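# Place three loose gears small-end-up on furnace tray

## Task

Put each of the three loose gears into an unoccupied spot on the furnace tray, oriented with its small end upward, and release the grippers once all three are placed.

## Robot and tools

Robot: two 6-joint arms, left_arm and right_arm, each with a parallel gripper. Every joint list, in calls and in results, follows this order per arm: waist, shoulder, elbow, wrist pitch, wrist yaw, wrist roll, then the gripper opening. A full row is 14 numbers: the 7 for left_arm first, then the 7 for right_arm, even if only one arm should move.

Frame: a single world frame with its origin on the table surface midway between the arms; +x points out across the table, +z up, and left_arm sits on the +y side. The names left and right do not refer to image sides. A gripper's fingers point along its own +z and close along its own y; the reported end_effector_position is the spot between the pads, roughly 1 cm behind the tips, and can be off, more so at long reach.

Sign quirk: elbow, wrist pitch and wrist yaw are flipped against the URDF in everything sent and reported, while the published ranges use URDF signs. In your own numbers the ranges are: waist -2.880 to 2.880, shoulder 0.000 to 3.142, elbow -3.019 to 0.000, wrist pitch -1.571 to 1.693, wrist yaw -1.571 to 1.571, wrist roll -2.094 to 2.094 (rad). Real ends may differ by up to 0.019 rad.

execute_actions(actions): a list of up to 15 actions; each action is a list of up to 15 rows of 14 numbers in [-1, 1]. Each row lasts one control step (1/30 s); if an action has fewer than 15 rows, its final row repeats to fill it. The six joint numbers per arm are offsets, not poses, measured from that arm's angles when the action began (for the first action, the last reported Joint positions), never from the previous row. They are scaled: 1.0 equals 1.264 rad waist, 1.32 shoulder, 1.276 elbow, 1.83 wrist pitch, 1.686 wrist yaw, 2.022 wrist roll. The opening number is absolute: +1 fully open, -1 closed. An action that would drive any joint more than 0.019 rad beyond its range is rejected for both arms; a malformed call, or one whose first action fails this test, moves nothing. An empty list just returns the current state and images.

move(target, speed, blocking): target is one 14-number row; joint entries are scaled offsets from the Joint positions in the most recent result that showed them, and openings are absolute and applied at the start. All joints travel so they finish together, so grippers follow curves. speed (0.01 to 2 rad/s, default 0.5) caps the joint with the longest way to go; paths last between 0.5 and 10 s. Moves do not avoid obstacles or the other arm. Faster moves and targets set deeper past a contact hit and press harder. blocking=false returns after 0.5 s while motion continues; until a result shows it ended, further moves or actions are refused, so use wait or stop. The extra move: line reports the ending (done, off_target, moving, held, fault), limits=held or limits=none, and each arm's joint farthest from its target.

wait(seconds): 0 to 10; lets time pass with the last command held; returns early if a running move ends. stop(): brakes a running move (needs stopping distance); fingers keep going.

zoom_image(camera, region): camera is cam_high, cam_left_wrist or cam_right_wrist (each 504x504); region is [x0, y0, x1, y1] in pixels from the top-left, at most 504 by 504.

finished_scene(scene): ends the current scene, given its number; irreversible. Its result tells whether the goal was met and gives the next task if any.

Results: the state line gives each gripper's position (m) and quaternion wxyz in the world frame. Joint positions and Joint velocities list each arm's joints (rad, rad/s) plus finger-pad gap (m, 0.094 when fully open). grip_measured is the measured opening on the command scale (each gripper may be off by about 1 mm). Joint targets shows what joints are currently driven toward. "joint command not followed" means a clearance check altered some joint targets; "joint sent to its limit" means a joint was stopped at its end (its absence does not prove room remains). MOTOR HOT appears from 85 °C; at 100 °C an OVER-TEMPERATURE FAULT drops that arm until it cools. FAULT lines mark arm stops.

Motion limits: per step, each joint target stays within a lead of the measured angle (waist 0.264, shoulder 0.32, elbow 0.276, wrist pitch 0.33, wrist yaw 0.186, wrist roll 0.522 rad), and targets are scaled back if they would move the gripper over 70 mm from where it is. Big offsets may need several actions; unfinished motion may not complete by itself, so command the remainder. Arms can sag with zero offsets: in a reply's first call, send offsets that bring joints back to the wanted angles, then zeros, adding more if a joint still lags.

Gripping: to hold a part, command an opening about 0.03 below grip_measured (less for a lighter hold). Pad force tops out near 50 to 62 N; thin parts get less. Holding loads heats motors, so don't clamp longer than needed.

Cameras: cam_high is fixed above, near world [0.735, -0.102, 1.217], looking down; the wrist cameras are fisheye and move with their hands. Calibrations are provided and may be slightly off.

Avoid: letting arms collide or push each other, knocking anything off the table, dropping or slamming parts, hard shoves into objects, and overheating. Brief outside tugs on held parts or pushes on loose ones may happen; recheck before releasing.

Each tool is called after ">>>" in YAML: its name, and indented under it one key for each argument.

## Session

>>> execute_actions:
  actions: []

Scene clock: 0.00 s.
left_arm: end_effector_position=(+0.8474, +0.6343, +0.0912) grip_measured=+1.000 end_effector_quat_wxyz=(-0.497, +0.688, -0.467, -0.250) | right_arm: end_effector_position=(+0.3224, -0.3111, +0.1079) grip_measured=+1.000 end_effector_quat_wxyz=(-0.008, -0.089, +0.996, +0.002)
Joint names: [waist, shoulder, elbow, wrist pitch, wrist yaw, wrist roll]
Joint positions: left_arm=[ 0.193  2.678 -2.626  0.944  1.1   -1.452  0.094] | right_arm=[ 0.063  1.402 -0.965  1.151  0.003 -0.177  0.094]
Joint velocities: left_arm=[-0.005 -0.015 -0.007 -0.012 -0.007  0.007  0.   ] | right_arm=[-0.005 -0.005 -0.002  0.007 -0.022  0.051  0.   ]
Joint targets: left_arm=[0.193 2.675 -2.654 0.941 1.100 -1.452] | right_arm=[0.063 1.399 -0.991 1.150 0.003 -0.177]

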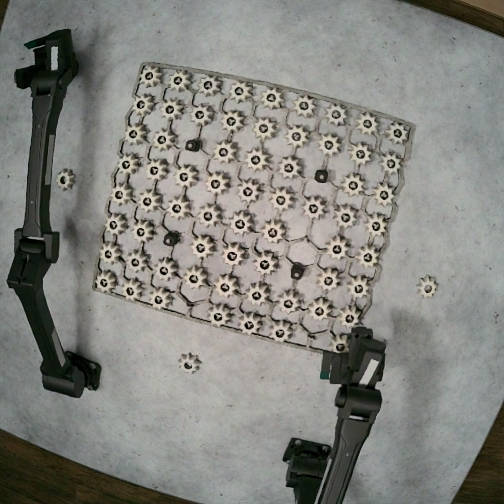

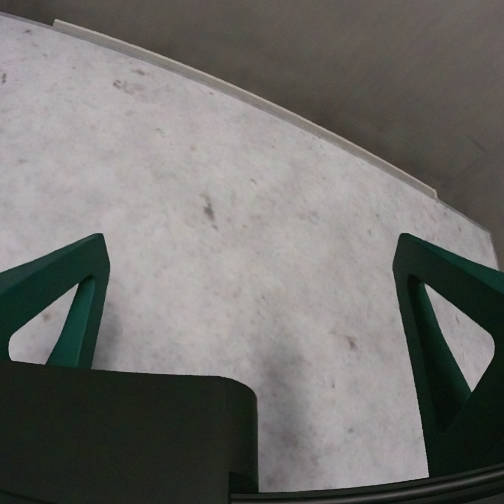

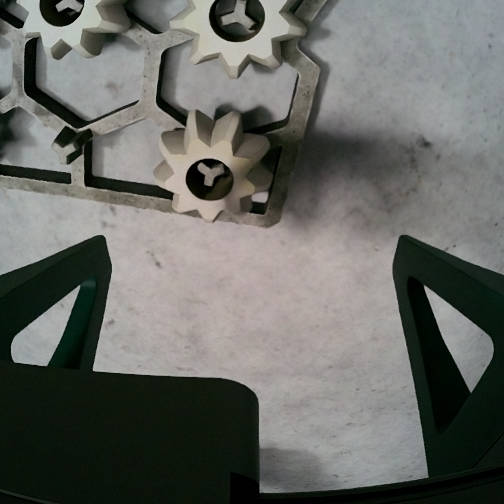

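>>> zoom_image:
  camera: "cam_high"
  region: [80, 50, 260, 230]

>>> zoom_image:
  camera: "cam_high"
  region: [240, 80, 440, 280]

>>> zoom_image:
  camera: "cam_high"
  region: [80, 200, 260, 380]

>>> zoom_image:
  camera: "cam_high"
  region: [230, 210, 410, 390]

Region (80, 50, 260, 230) of cam_high's 504x504 image, scaled by 2.800, with more detail than that image has.

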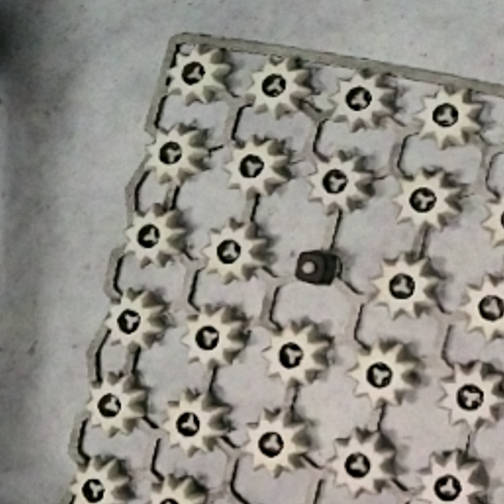

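Region (240, 80, 440, 280) of cam_high's 504x504 image, scaled by 2.520, with more detail than that image has.

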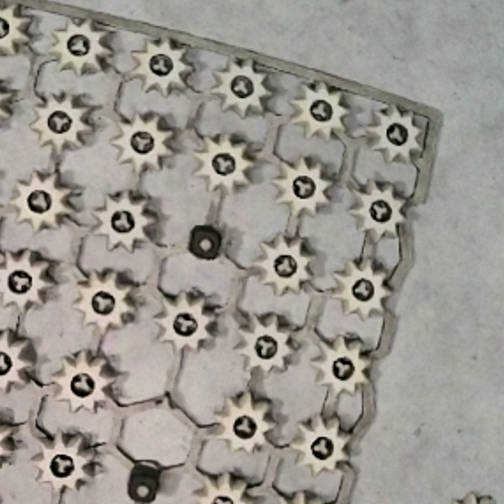

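Region (80, 200, 260, 380) of cam_high's 504x504 image, scaled by 2.800, with more detail than that image has.

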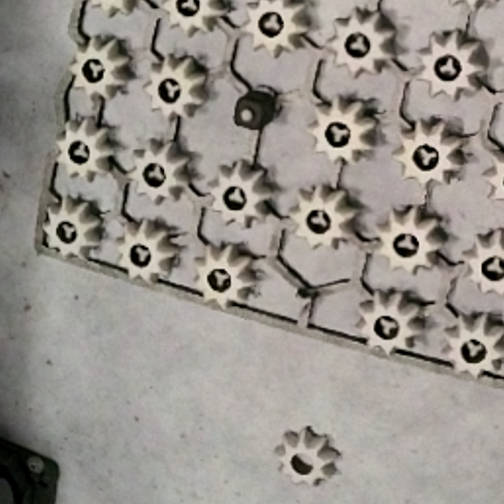

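Region (230, 210, 410, 390) of cam_high's 504x504 image, scaled by 2.800, with more detail than that image has.

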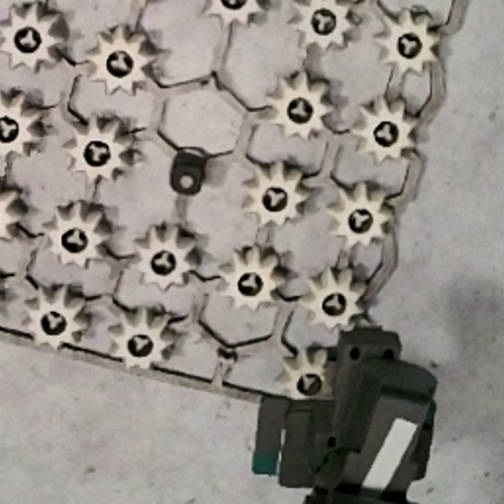

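>>> zoom_image:
  camera: "cam_high"
  region: [160, 280, 250, 390]

>>> zoom_image:
  camera: "cam_high"
  region: [30, 140, 130, 220]

>>> zoom_image:
  camera: "cam_high"
  region: [350, 240, 460, 330]

>>> zoom_image:
  camera: "cam_high"
  region: [260, 200, 360, 360]

Region (160, 280, 250, 390) of cam_high's 504x504 image, scaled by 4.582, with more detail than that image has; it fills the left 412 columns of this view, and the rest is white.

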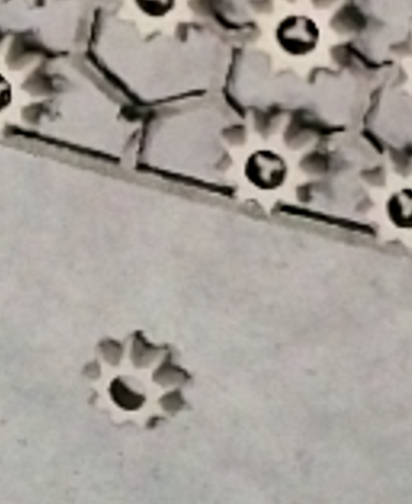

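Region (30, 140, 130, 220) of cam_high's 504x504 image, scaled by 5.040, with more detail than that image has; it fills the top 403 rows of this view, and the rest is white.

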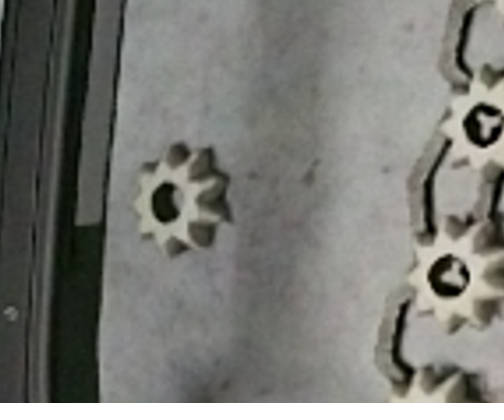

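Region (350, 240, 460, 330) of cam_high's 504x504 image, scaled by 4.582, with more detail than that image has; it fills the top 412 rows of this view, and the rest is white.

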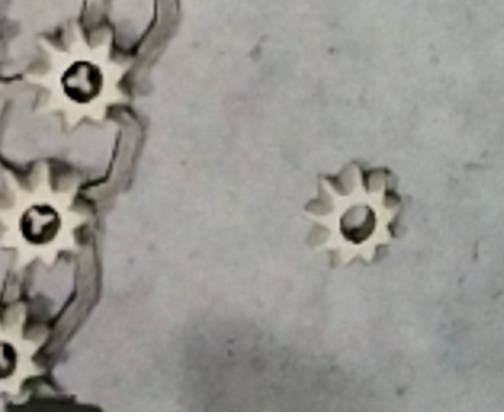

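Region (260, 200, 360, 360) of cam_high's 504x504 image, scaled by 3.150, with more detail than that image has; it fills the left 315 columns of this view, and the rest is white.

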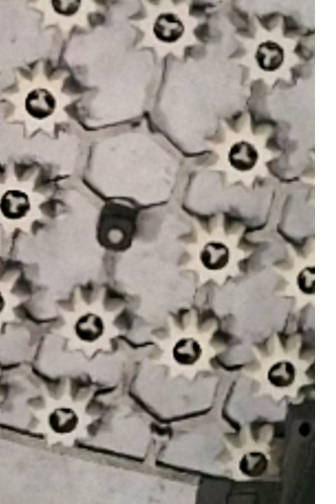

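>>> move:
  target: [0,0,0,0,0,0,1, -0.237,0,0,0,0,0,1]
  speed: 0.6

Scene clock: 6.90 s.
left_arm: end_effector_position=(+0.8474, +0.6343, +0.0912) grip_measured=+1.000 end_effector_quat_wxyz=(-0.497, +0.688, -0.467, -0.250) | right_arm: end_effector_position=(+0.3057, -0.4213, +0.1079) grip_measured=+1.000 end_effector_quat_wxyz=(-0.008, +0.063, +0.998, +0.004)
Joint names: [waist, shoulder, elbow, wrist pitch, wrist yaw, wrist roll]
Joint positions: left_arm=[ 0.193  2.678 -2.626  0.944  1.1   -1.452  0.094] | right_arm=[-0.241  1.402 -0.965  1.151  0.003 -0.177  0.094]
Joint velocities: left_arm=[-0.005  0.005  0.012  0.007 -0.007 -0.051  0.   ] | right_arm=[-0.005  0.005 -0.002  0.007  0.007  0.022  0.   ]
Joint targets: left_arm=[0.193 2.678 -2.626 0.944 1.100 -1.452] | right_arm=[-0.236 1.402 -0.965 1.151 0.003 -0.177]
move: done; limits=none; left_arm: farthest joint: the waist, 0.000 radians from its target (0.000 radians at the start); right_arm: farthest joint: the waist, 0.005 radians from its target (0.300 radians at the start)
camera_calibration (this result's frames):
cam_right_wrist: T_world_to_cam=[[-0.121903, -0.992407, -0.016364, -0.378609], [-0.800626, 0.0885742, 0.592581, 0.224873], [-0.586632, 0.0853388, -0.805345, 0.426649], [0, 0, 0, 1]] pos_world=[0.384171, -0.432062, 0.204149]

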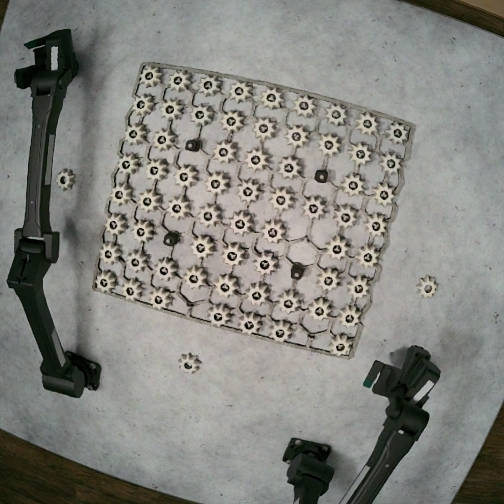

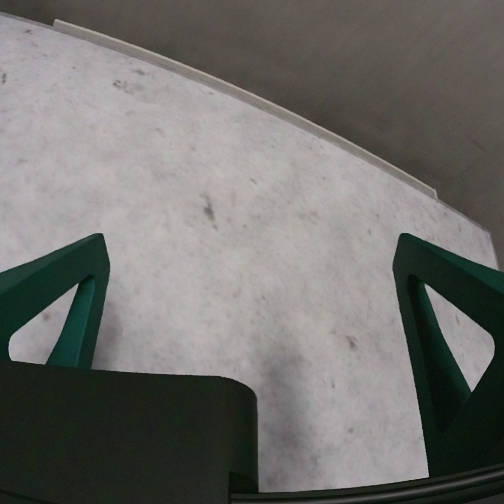

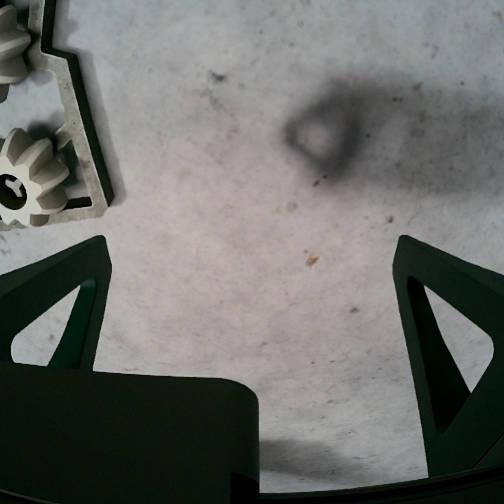

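>>> move:
  target: [0,-0.4,0,0,0,0,1, 0,0,0,-0.27,0,0,1]
  speed: 0.8

Scene clock: 9.53 s.
left_arm: end_effector_position=(+0.7516, +0.6208, +0.5200) grip_measured=+1.000 end_effector_quat_wxyz=(-0.626, +0.710, -0.312, -0.080) | right_arm: end_effector_position=(+0.4113, -0.4543, +0.1305) grip_measured=+1.000 end_effector_quat_wxyz=(+0.219, +0.061, +0.973, -0.052)
Joint names: [waist, shoulder, elbow, wrist pitch, wrist yaw, wrist roll]
Joint positions: left_arm=[ 0.193  2.14  -2.618  0.944  1.1   -1.452  0.094] | right_arm=[-0.241  1.402 -0.959  0.675  0.003 -0.177  0.094]
Joint velocities: left_arm=[-0.005 -0.005  0.017 -0.007  0.081 -0.037  0.   ] | right_arm=[-0.005  0.015 -0.002  0.002  0.095 -0.007  0.   ]
Joint targets: left_arm=[0.193 2.150 -2.626 0.944 1.100 -1.452] | right_arm=[-0.241 1.402 -0.965 0.656 0.003 -0.177]
move: done; limits=none; left_arm: farthest joint: the shoulder, 0.010 radians from its target (0.528 radians at the start); right_arm: farthest joint: the wrist pitch, 0.018 radians from its target (0.494 radians at the start)
camera_calibration (this result's frames):
cam_left_wrist: T_world_to_cam=[[0.548241, 0.0113993, 0.836243, -0.859506], [0.469779, -0.831447, -0.296653, 0.321704], [0.69191, 0.555487, -0.461188, -0.499592], [0, 0, 0, 1]] pos_world=[0.665759, 0.554794, 0.583785]
cam_right_wrist: T_world_to_cam=[[-0.133436, -0.988798, 0.0668819, -0.402652], [-0.974877, 0.143103, 0.170694, 0.45052], [-0.178353, -0.0424249, -0.983052, 0.306833], [0, 0, 0, 1]] pos_world=[0.440198, -0.449595, 0.251661]

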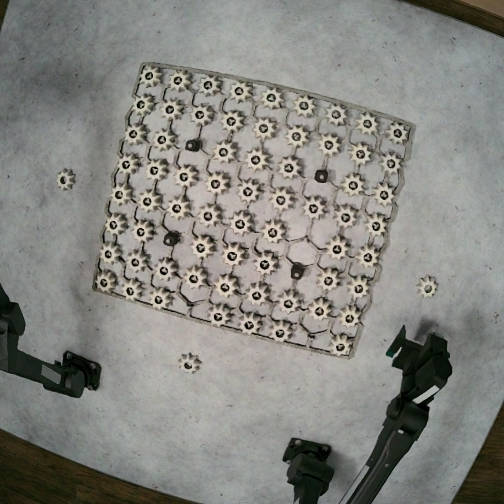

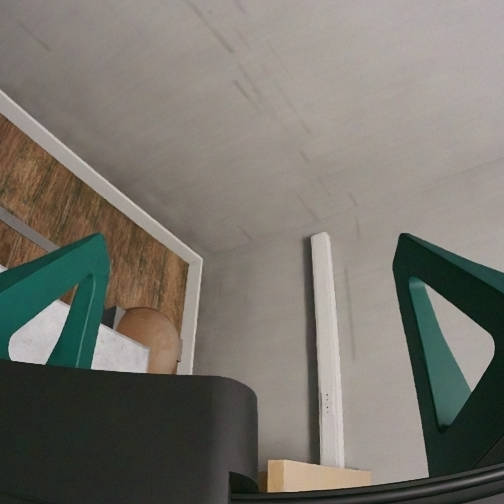

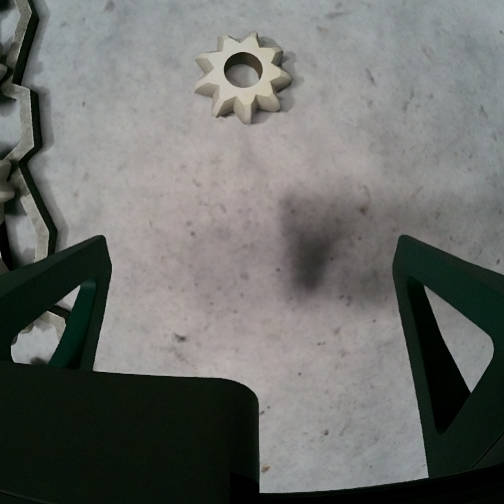

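>>> move:
  target: [-0.25,0,0,0,0,0,1, 0,0,-0.35,0,0,0,1]
  speed: 0.8

Scene clock: 12.30 s.
left_arm: end_effector_position=(+0.7953, +0.3836, +0.5200) grip_measured=+1.000 end_effector_quat_wxyz=(+0.631, -0.653, +0.419, -0.018) | right_arm: end_effector_position=(+0.5228, -0.4892, +0.3471) grip_measured=+1.000 end_effector_quat_wxyz=(+0.410, +0.057, +0.905, -0.099)
Joint names: [waist, shoulder, elbow, wrist pitch, wrist yaw, wrist roll]
Joint positions: left_arm=[-0.12   2.14  -2.618  0.944  1.1   -1.452  0.094] | right_arm=[-0.241  1.401 -1.376  0.675  0.003 -0.177  0.094]
Joint velocities: left_arm=[-0.005 -0.005  0.022 -0.022  0.007  0.022  0.   ] | right_arm=[-0.005 -0.015  0.007 -0.002  0.037 -0.037  0.   ]
Joint targets: left_arm=[-0.123 2.140 -2.618 0.944 1.100 -1.452] | right_arm=[-0.241 1.402 -1.406 0.675 0.003 -0.177]
move: off_target (right_arm); limits=none; left_arm: farthest joint: the waist, 0.003 radians from its target (0.316 radians at the start); right_arm: farthest joint: the elbow, 0.029 radians from its target (0.446 radians at the start)
camera_calibration (this result's frames):
cam_left_wrist: T_world_to_cam=[[0.525084, -0.158066, 0.836243, -0.797337], [0.190761, -0.935739, -0.296653, 0.365842], [0.829396, 0.315291, -0.461188, -0.415256], [0, 0, 0, 1]] pos_world=[0.693292, 0.347226, 0.583785]
cam_right_wrist: T_world_to_cam=[[-0.173065, -0.976397, 0.12922, -0.431615], [-0.961197, 0.138822, -0.238388, 0.659989], [0.214822, -0.165462, -0.962535, 0.265305], [0, 0, 0, 1]] pos_world=[0.502689, -0.46915, 0.468471]

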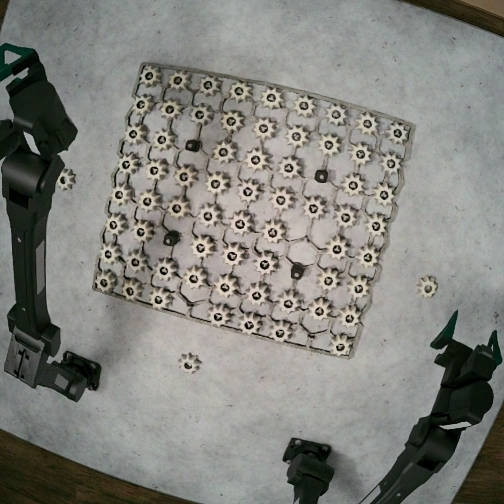

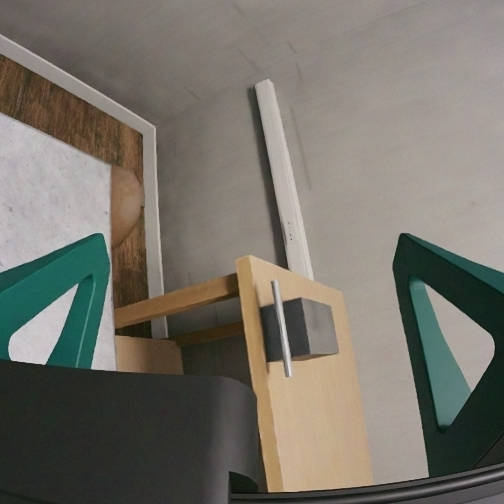

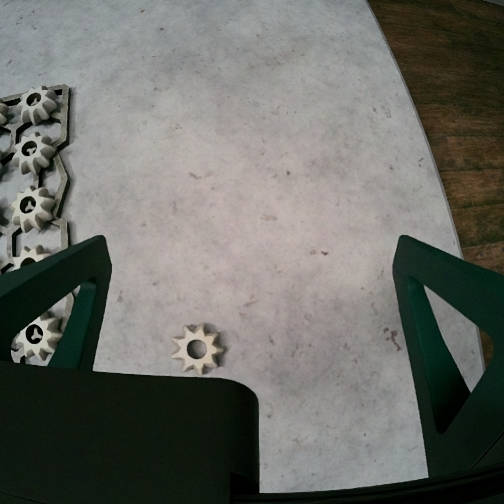

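>>> move:
  target: [0,0,0,0,0,0,1, 0,0.23,0,0,0,0,1]
  speed: 0.8

Scene clock: 14.37 s.
left_arm: end_effector_position=(+0.7953, +0.3836, +0.5200) grip_measured=+1.000 end_effector_quat_wxyz=(+0.631, -0.653, +0.419, -0.018) | right_arm: end_effector_position=(+0.5506, -0.4979, +0.1370) grip_measured=+1.000 end_effector_quat_wxyz=(+0.247, +0.061, +0.965, -0.059)
Joint names: [waist, shoulder, elbow, wrist pitch, wrist yaw, wrist roll]
Joint positions: left_arm=[-0.12   2.14  -2.618  0.944  1.1   -1.452  0.094] | right_arm=[-0.241  1.729 -1.347  0.675  0.003 -0.177  0.094]
Joint velocities: left_arm=[-0.015 -0.005  0.012 -0.012 -0.007 -0.081  0.   ] | right_arm=[-0.024 -0.005 -0.002  0.002  0.022 -0.037  0.   ]
Joint targets: left_arm=[-0.120 2.140 -2.618 0.944 1.100 -1.452] | right_arm=[-0.241 1.705 -1.376 0.675 0.003 -0.177]
move: off_target (right_arm); limits=none; left_arm: farthest joint: the waist, 0.000 radians from its target (0.000 radians at the start); right_arm: farthest joint: the elbow, 0.029 radians from its target (0.000 radians at the start)
camera_calibration (this result's frames):
cam_left_wrist: T_world_to_cam=[[0.525084, -0.158066, 0.836243, -0.797337], [0.190761, -0.935739, -0.296653, 0.365842], [0.829396, 0.315291, -0.461188, -0.415256], [0, 0, 0, 1]] pos_world=[0.693292, 0.347226, 0.583785]
cam_right_wrist: T_world_to_cam=[[-0.137572, -0.987504, 0.0768777, -0.426049], [-0.983003, 0.145646, 0.111766, 0.605215], [-0.121567, -0.0601952, -0.990756, 0.29723], [0, 0, 0, 1]] pos_world=[0.57245, -0.490981, 0.259593]

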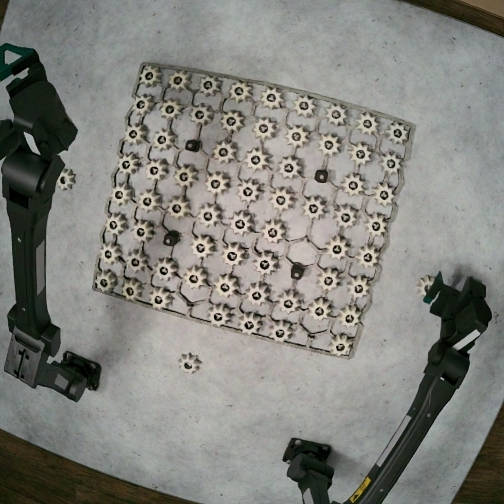

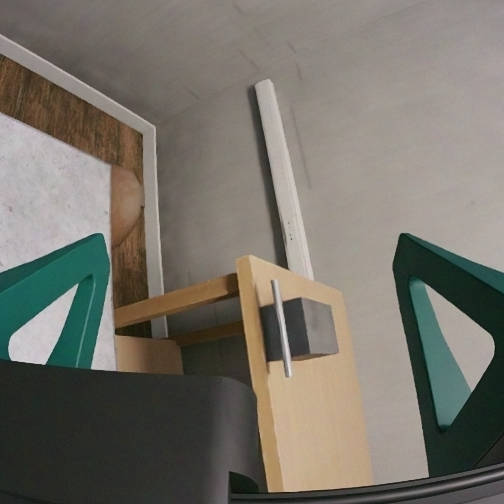

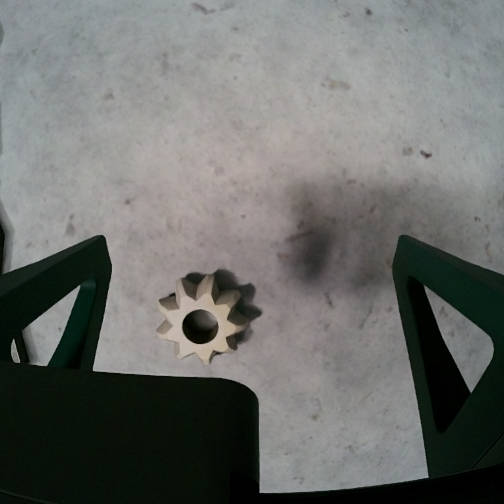

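>>> zoom_image:
  camera: "cam_right_wrist"
  region: [130, 250, 280, 400]

Region (130, 250, 280, 400) of cam_right_wrist's 504x504 image, scaled by 3.360, with more detail than that image has.

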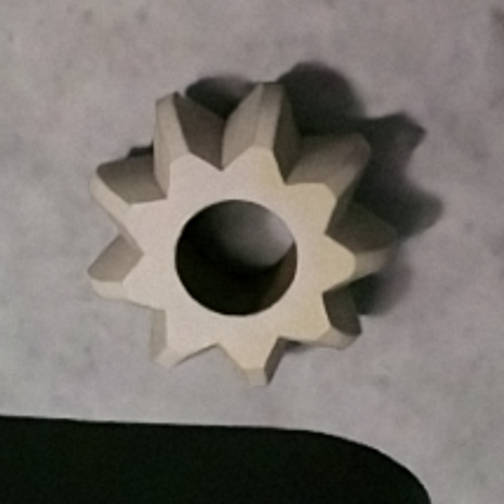

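>>> move:
  target: [0.335,-0.206,0.854,0.157,-0.652,0.718,1, 0.021,0.124,-0.19,0.311,0,0.013,1]
  speed: 1.0

Scene clock: 21.10 s.
left_arm: end_effector_position=(+0.5608, +0.5030, +0.0820) grip_measured=+1.000 end_effector_quat_wxyz=(-0.014, -0.132, +0.991, -0.000) | right_arm: end_effector_position=(+0.4928, -0.4707, +0.1004) grip_measured=+1.000 end_effector_quat_wxyz=(+0.002, +0.064, +0.998, +0.001)
Joint names: [waist, shoulder, elbow, wrist pitch, wrist yaw, wrist roll]
Joint positions: left_arm=[ 0.306  1.897 -1.522  1.223  0.002 -0.012  0.094] | right_arm=[-0.226  1.873 -1.538  1.233  0.003 -0.16   0.094]
Joint velocities: left_arm=[-0.015 -0.005 -0.012 -0.007 -0.007 -0.007  0.   ] | right_arm=[-0.015 -0.005 -0.002  0.012 -0.037 -0.022  0.   ]
Joint targets: left_arm=[0.303 1.868 -1.528 1.232 0.000 0.000] | right_arm=[-0.215 1.893 -1.590 1.245 0.003 -0.151]
move: off_target (left_arm, right_arm); limits=none; left_arm: farthest joint: the shoulder, 0.029 radians from its target (0.272 radians at the start); right_arm: farthest joint: the elbow, 0.052 radians from its target (0.242 radians at the start)
camera_calibration (this result's frames):
cam_left_wrist: T_world_to_cam=[[0.253805, -0.967239, 0.00569216, 0.338115], [-0.766063, -0.197416, 0.611698, 0.483145], [-0.590535, -0.159612, -0.791071, 0.601805], [0, 0, 0, 1]] pos_world=[0.639691, 0.518474, 0.178607]
cam_right_wrist: T_world_to_cam=[[-0.122773, -0.99235, -0.0129776, -0.404802], [-0.811145, 0.0928025, 0.577435, 0.39222], [-0.571814, 0.0814199, -0.816333, 0.526526], [0, 0, 0, 1]] pos_world=[0.569524, -0.480974, 0.198086]

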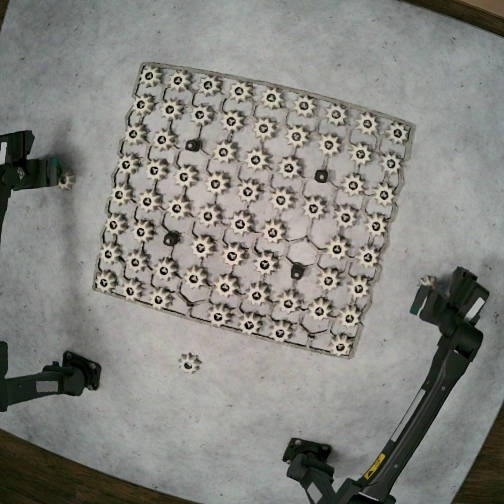

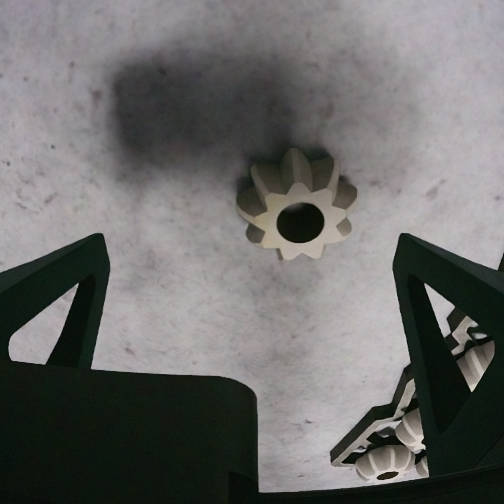

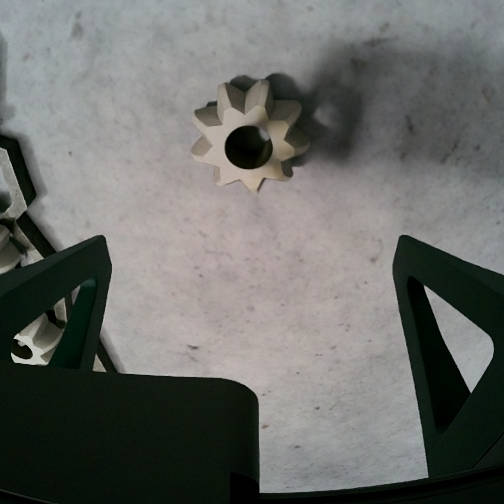

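>>> zoom_image:
  camera: "cam_left_wrist"
  region: [220, 130, 380, 290]

>>> zoom_image:
  camera: "cam_right_wrist"
  region: [170, 60, 330, 220]

Region (220, 130, 380, 290) of cam_left_wrist's 504x504 image, scaled by 3.150, with more detail than that image has.

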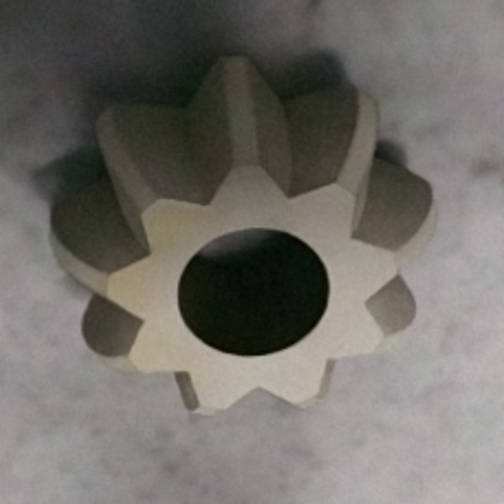

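Region (170, 60, 330, 220) of cam_right_wrist's 504x504 image, scaled by 3.150, with more detail than that image has.

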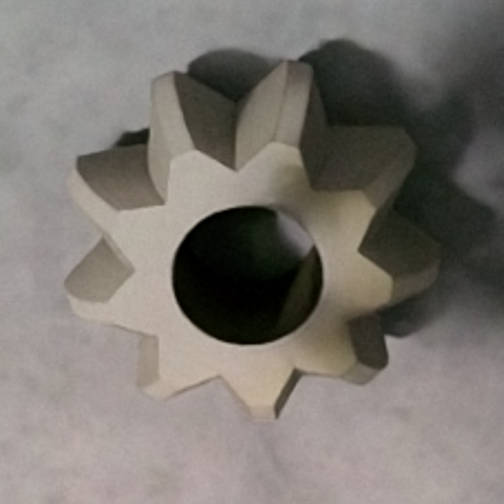

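>>> move:
  target: [-0.044,-0.058,0.1105,-0.070,0,0.039,1, 0.016,0.062,0.010,-0.048,0,0.04,1]
  speed: 0.3

Scene clock: 26.50 s.
left_arm: end_effector_position=(+0.5423, +0.4693, +0.0592) grip_measured=+1.000 end_effector_quat_wxyz=(-0.002, -0.073, +0.997, +0.001) | right_arm: end_effector_position=(+0.5003, -0.4661, +0.0528) grip_measured=+1.000 end_effector_quat_wxyz=(-0.008, +0.093, +0.996, +0.003)
Joint names: [waist, shoulder, elbow, wrist pitch, wrist yaw, wrist roll]
Joint positions: left_arm=[ 0.253  1.847 -1.381  1.109  0.002  0.054  0.094] | right_arm=[-0.214  1.946 -1.516  1.158  0.003 -0.089  0.094]
Joint velocities: left_arm=[-0.005 -0.005  0.012  0.012  0.066 -0.022  0.   ] | right_arm=[-0.005 -0.015 -0.007 -0.002  0.081 -0.007  0.   ]
Joint targets: left_arm=[0.251 1.820 -1.381 1.095 0.002 0.066] | right_arm=[-0.205 1.955 -1.525 1.145 0.003 -0.079]
move: off_target (left_arm); limits=none; left_arm: farthest joint: the shoulder, 0.026 radians from its target (0.076 radians at the start); right_arm: farthest joint: the wrist pitch, 0.013 radians from its target (0.088 radians at the start)
camera_calibration (this result's frames):
cam_left_wrist: T_world_to_cam=[[0.137407, -0.990496, 0.00603159, 0.384438], [-0.797867, -0.107072, 0.593248, 0.45222], [-0.586964, -0.0863286, -0.804997, 0.531935], [0, 0, 0, 1]] pos_world=[0.620214, 0.475125, 0.157609]
cam_right_wrist: T_world_to_cam=[[-0.181852, -0.983211, -0.015068, -0.366069], [-0.792693, 0.137512, 0.59391, 0.436091], [-0.581866, 0.119948, -0.804391, 0.514045], [0, 0, 0, 1]] pos_world=[0.578221, -0.481549, 0.148978]

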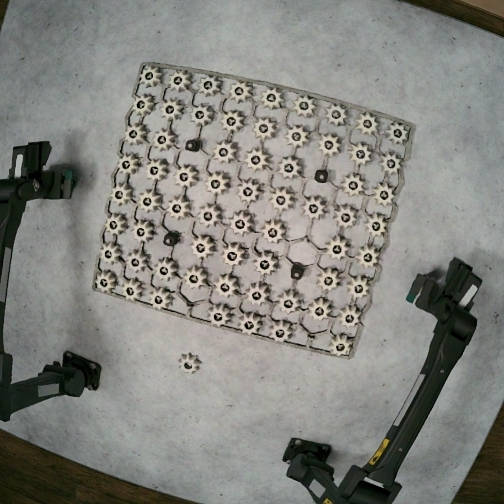

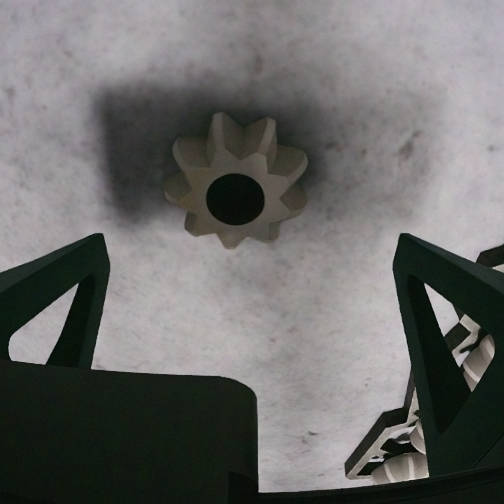

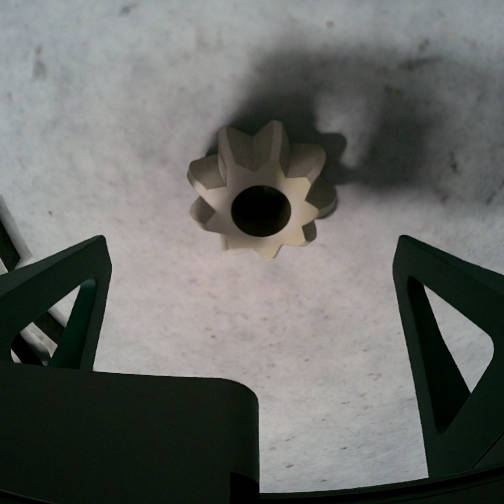

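>>> zoom_image:
  camera: "cam_left_wrist"
  region: [60, 100, 440, 300]

>>> zoom_image:
  camera: "cam_right_wrist"
  region: [60, 100, 440, 300]

Region (60, 100, 440, 300) of cam_left_wrist's 504x504 image, scaled by 1.326, with more detail than that image has; it fills the top 265 rows of this view, and the rest is white.

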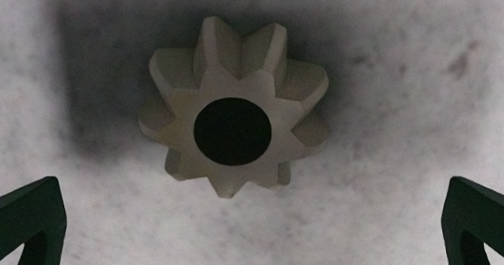

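Region (60, 100, 440, 300) of cam_right_wrist's 504x504 image, scaled by 1.326, with more detail than that image has; it fills the top 265 rows of this view, and the rest is white.

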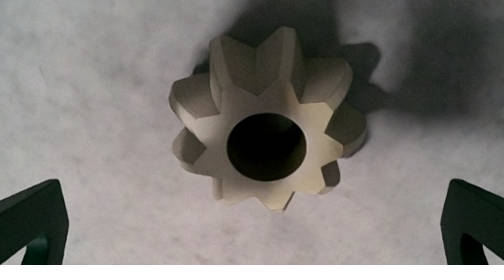

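>>> move:
  target: [0.015,0.035,0.0235,-0.0464,0,0.005,1, -0.0127,0.025,0.018,-0.0456,0,0,1]
  speed: 0.2

Scene clock: 30.03 s.
left_arm: end_effector_position=(+0.5440, +0.4740, +0.0374) grip_measured=+1.000 end_effector_quat_wxyz=(+0.006, -0.077, +0.997, +0.002) | right_arm: end_effector_position=(+0.5036, -0.4707, +0.0354) grip_measured=+1.000 end_effector_quat_wxyz=(+0.005, +0.097, +0.995, +0.001)
Joint names: [waist, shoulder, elbow, wrist pitch, wrist yaw, wrist roll]
Joint positions: left_arm=[ 0.261  1.87  -1.352  1.04   0.002  0.054  0.094] | right_arm=[-0.22   1.96  -1.488  1.089  0.003 -0.089  0.094]
Joint velocities: left_arm=[-0.015 -0.005 -0.007  0.027 -0.037 -0.022  0.   ] | right_arm=[-0.005 -0.015  0.002 -0.007  0.037  0.037  0.   ]
Joint targets: left_arm=[0.272 1.892 -1.351 1.025 0.002 0.064] | right_arm=[-0.230 1.979 -1.493 1.075 0.003 -0.089]
move: off_target (left_arm); limits=none; left_arm: farthest joint: the shoulder, 0.023 radians from its target (0.047 radians at the start); right_arm: farthest joint: the shoulder, 0.019 radians from its target (0.033 radians at the start)
camera_calibration (this result's frames):
cam_left_wrist: T_world_to_cam=[[0.144492, -0.989494, 0.0049749, 0.384706], [-0.806701, -0.114885, 0.579685, 0.476001], [-0.573023, -0.0877729, -0.814825, 0.509331], [0, 0, 0, 1]] pos_world=[0.620262, 0.480055, 0.137171]
cam_right_wrist: T_world_to_cam=[[-0.187865, -0.982115, -0.0125433, -0.366755], [-0.806948, 0.147052, 0.572023, 0.4621], [-0.559948, 0.117585, -0.820141, 0.490888], [0, 0, 0, 1]] pos_world=[0.578862, -0.485869, 0.133666]

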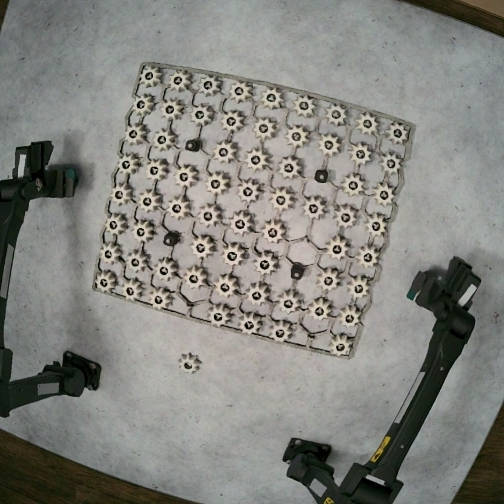

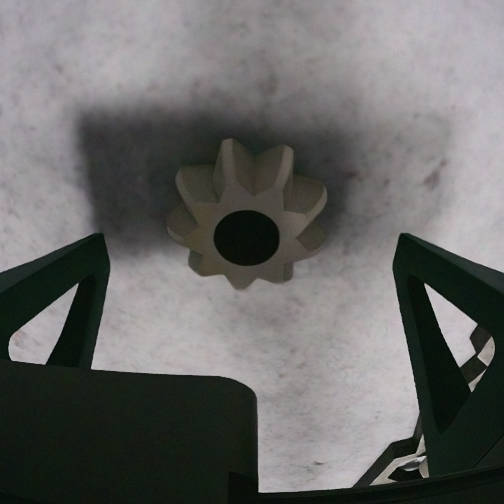

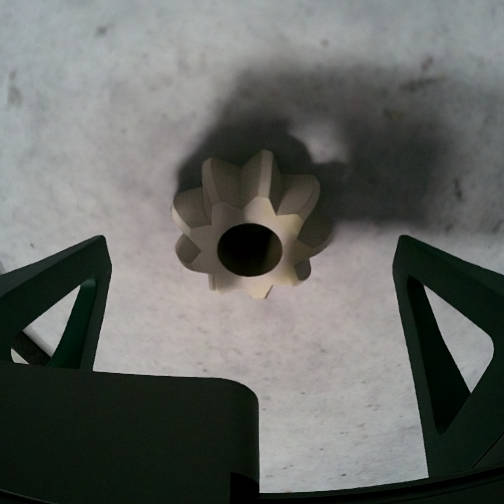

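>>> move:
  target: [0.011,0.0426,0.0172,-0.031,0,0,1, -0.003,0.036,0.013,-0.029,0,0,1]
  speed: 0.15

Scene clock: 31.67 s.
left_arm: end_effector_position=(+0.5406, +0.4741, +0.0120) grip_measured=+1.000 end_effector_quat_wxyz=(-0.001, -0.078, +0.997, +0.001) | right_arm: end_effector_position=(+0.5002, -0.4697, +0.0101) grip_measured=+1.000 end_effector_quat_wxyz=(-0.003, +0.097, +0.995, +0.002)
Joint names: [waist, shoulder, elbow, wrist pitch, wrist yaw, wrist roll]
Joint positions: left_arm=[ 0.263  1.905 -1.329  0.998  0.002  0.054  0.094] | right_arm=[-0.22   1.993 -1.466  1.05   0.003 -0.089  0.094]
Joint velocities: left_arm=[ 0.005 -0.005 -0.002  0.007  0.051  0.051  0.   ] | right_arm=[-0.005 -0.015 -0.002 -0.012  0.007 -0.051  0.   ]
Joint targets: left_arm=[0.275 1.926 -1.330 0.983 0.002 0.054] | right_arm=[-0.224 2.008 -1.472 1.036 0.003 -0.089]
move: off_target (left_arm); limits=none; left_arm: farthest joint: the shoulder, 0.021 radians from its target (0.056 radians at the start); right_arm: farthest joint: the shoulder, 0.015 radians from its target (0.047 radians at the start)
camera_calibration (this result's frames):
cam_left_wrist: T_world_to_cam=[[0.146085, -0.989254, 0.00596238, 0.384441], [-0.79756, -0.114207, 0.59233, 0.482549], [-0.585284, -0.0912859, -0.805674, 0.494845], [0, 0, 0, 1]] pos_world=[0.618326, 0.480593, 0.110564]
cam_right_wrist: T_world_to_cam=[[-0.188069, -0.982055, -0.0140341, -0.366593], [-0.798045, 0.14447, 0.585023, 0.467849], [-0.572497, 0.121225, -0.810895, 0.475995], [0, 0, 0, 1]] pos_world=[0.576926, -0.485307, 0.107136]

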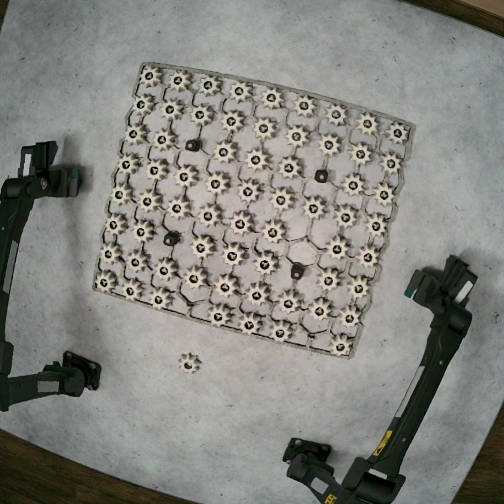

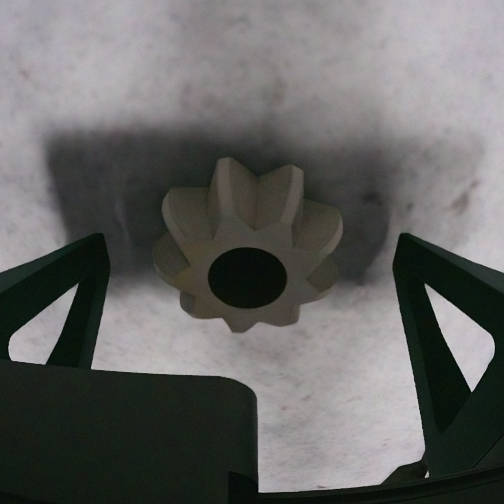

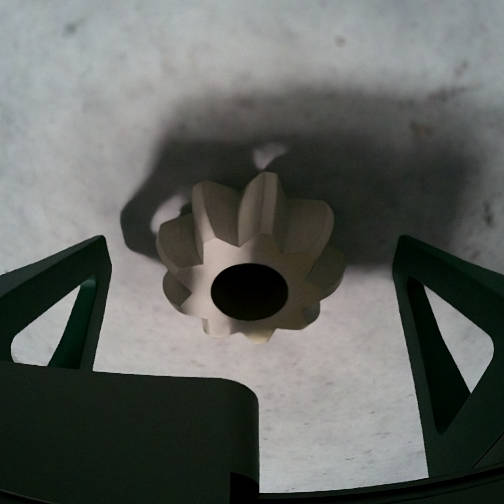

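>>> move:
  target: [0.009,0.016,0,-0.008,0,0,0.35, -0.003,0.011,-0.004,-0.008,0,0,0.35]
  speed: 0.1

Scene clock: 33.40 s.
left_arm: end_effector_position=(+0.5406, +0.4741, +0.0120) grip_measured=+0.352 end_effector_quat_wxyz=(-0.001, -0.078, +0.997, +0.001) | right_arm: end_effector_position=(+0.5002, -0.4697, +0.0101) grip_measured=+0.351 end_effector_quat_wxyz=(-0.003, +0.097, +0.995, +0.002)
Joint names: [waist, shoulder, elbow, wrist pitch, wrist yaw, wrist roll]
Joint positions: left_arm=[ 0.263  1.905 -1.329  0.998  0.002  0.054  0.064] | right_arm=[-0.22   1.993 -1.466  1.05   0.003 -0.089  0.063]
Joint velocities: left_arm=[-0.005 -0.005 -0.017 -0.012  0.037 -0.037 -0.001] | right_arm=[-0.015  0.005 -0.007  0.007  0.022 -0.022 -0.   ]
Joint targets: left_arm=[0.274 1.926 -1.329 0.983 0.002 0.054] | right_arm=[-0.224 2.007 -1.471 1.036 0.003 -0.089]
move: off_target (left_arm); limits=none; left_arm: farthest joint: the shoulder, 0.021 radians from its target (0.021 radians at the start); right_arm: farthest joint: the shoulder, 0.015 radians from its target (0.015 radians at the start)
camera_calibration (this result's frames):
cam_left_wrist: T_world_to_cam=[[0.146085, -0.989254, 0.00596238, 0.384441], [-0.79756, -0.114207, 0.59233, 0.482549], [-0.585284, -0.0912859, -0.805674, 0.494845], [0, 0, 0, 1]] pos_world=[0.618326, 0.480593, 0.110564]
cam_right_wrist: T_world_to_cam=[[-0.188069, -0.982055, -0.0140341, -0.366593], [-0.798045, 0.14447, 0.585023, 0.467849], [-0.572497, 0.121225, -0.810895, 0.475995], [0, 0, 0, 1]] pos_world=[0.576926, -0.485307, 0.107136]

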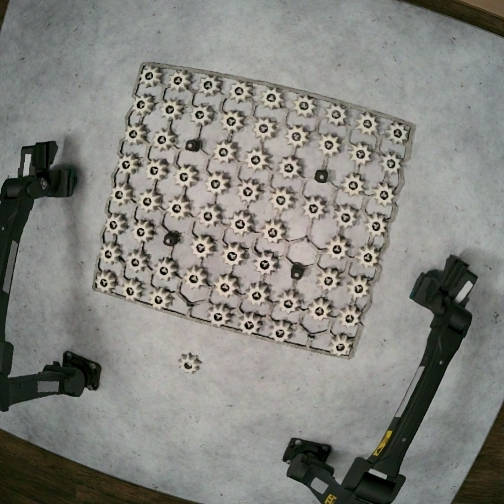

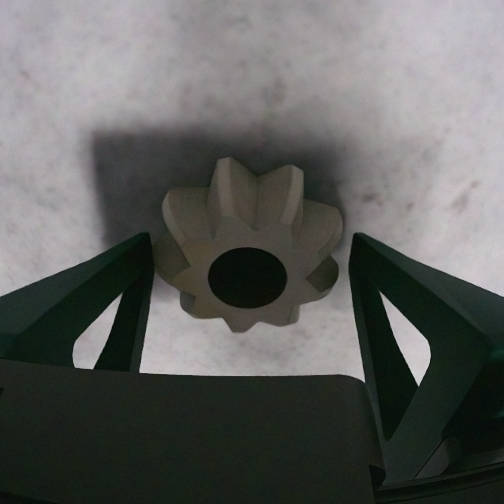

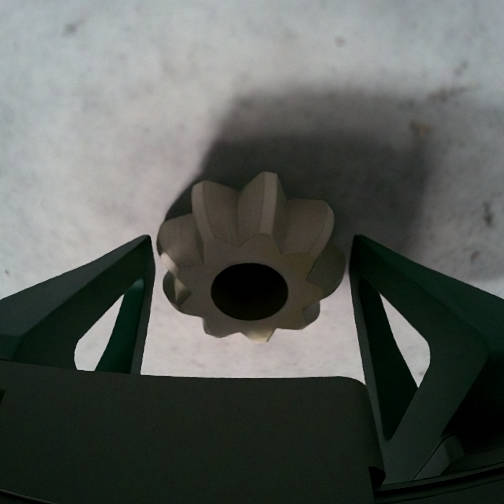

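>>> zoom_image:
  camera: "cam_left_wrist"
  region: [120, 140, 380, 360]

>>> zoom_image:
  camera: "cam_right_wrist"
  region: [120, 140, 380, 360]

Region (120, 140, 380, 360) of cam_left_wrist's 504x504 image, scaled by 1.938, with more detail than that image has; it fills the top 426 rows of this view, and the rest is white.

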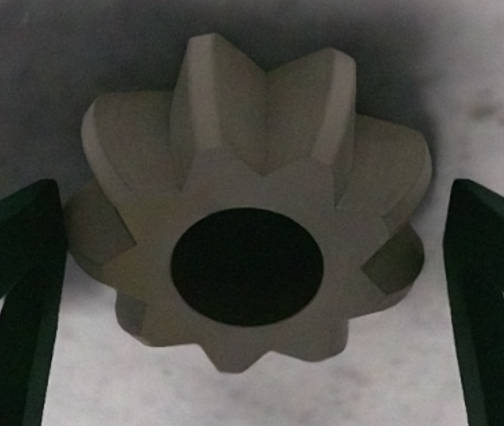

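Region (120, 140, 380, 360) of cam_right_wrist's 504x504 image, scaled by 1.938, with more detail than that image has; it fills the top 426 rows of this view, and the rest is white.

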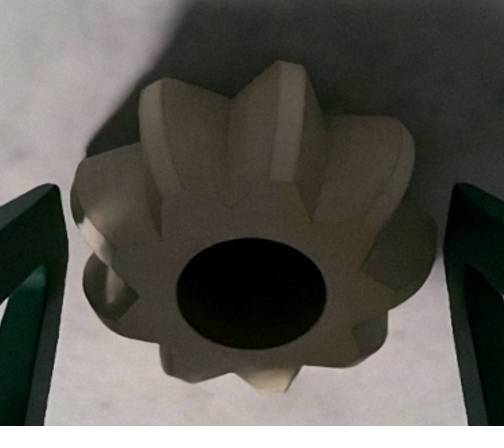

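>>> move:
  target: [0.009,0.016,0,-0.008,0,0,0.1, -0.003,0.011,-0.004,-0.008,0,0,0.1]
  speed: 0.1

Scene clock: 34.80 s.
left_arm: end_effector_position=(+0.5406, +0.4743, +0.0120) grip_measured=+0.185 end_effector_quat_wxyz=(-0.001, -0.078, +0.997, +0.001) | right_arm: end_effector_position=(+0.5002, -0.4697, +0.0101) grip_measured=+0.174 end_effector_quat_wxyz=(-0.003, +0.097, +0.995, +0.002)
Joint names: [waist, shoulder, elbow, wrist pitch, wrist yaw, wrist roll]
Joint positions: left_arm=[ 0.263  1.905 -1.329  0.997  0.003  0.054  0.056] | right_arm=[-0.22   1.993 -1.466  1.05   0.003 -0.089  0.055]
Joint velocities: left_arm=[-0.005 -0.005  0.007 -0.002  0.037  0.022  0.   ] | right_arm=[ 0.005  0.005  0.022  0.012 -0.022 -0.022  0.001]
Joint targets: left_arm=[0.274 1.926 -1.329 0.983 0.003 0.054] | right_arm=[-0.224 2.007 -1.471 1.036 0.004 -0.089]
move: off_target (left_arm); limits=none; left_arm: farthest joint: the shoulder, 0.021 radians from its target (0.021 radians at the start); right_arm: farthest joint: the shoulder, 0.015 radians from its target (0.015 radians at the start)
camera_calibration (this result's frames):
cam_left_wrist: T_world_to_cam=[[0.146082, -0.989259, 0.00517689, 0.384591], [-0.797687, -0.114695, 0.592064, 0.48292], [-0.585111, -0.0906195, -0.805874, 0.49449], [0, 0, 0, 1]] pos_world=[0.618369, 0.480659, 0.110586]
cam_right_wrist: T_world_to_cam=[[-0.188069, -0.982055, -0.0140341, -0.366593], [-0.798045, 0.14447, 0.585023, 0.467849], [-0.572497, 0.121225, -0.810895, 0.475995], [0, 0, 0, 1]] pos_world=[0.576926, -0.485307, 0.107136]

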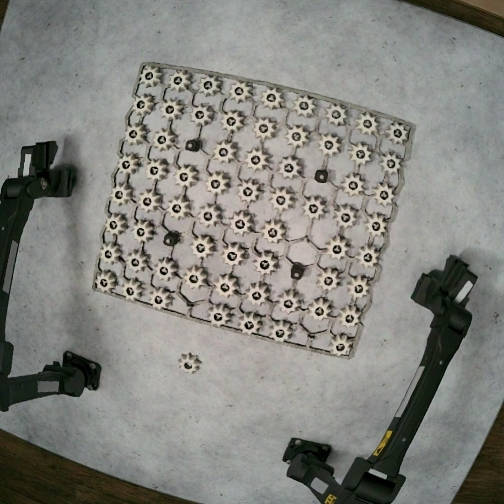

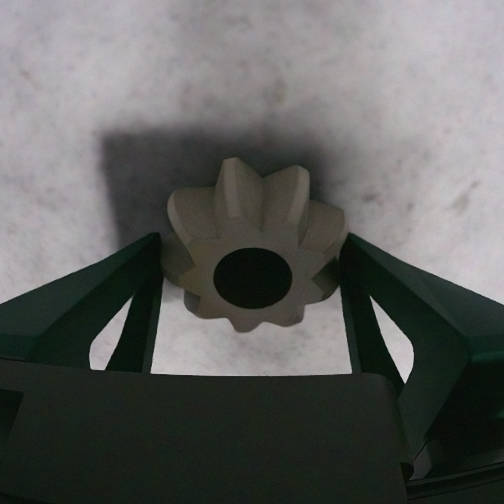

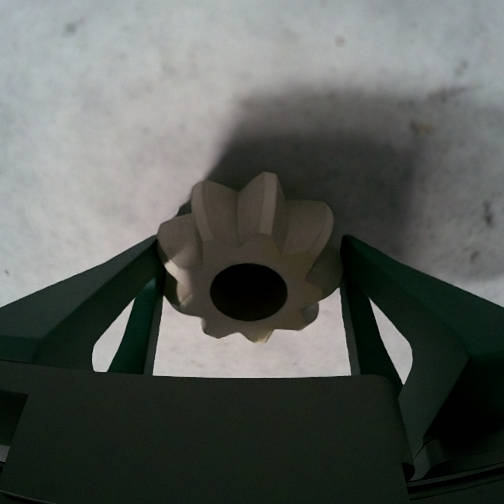

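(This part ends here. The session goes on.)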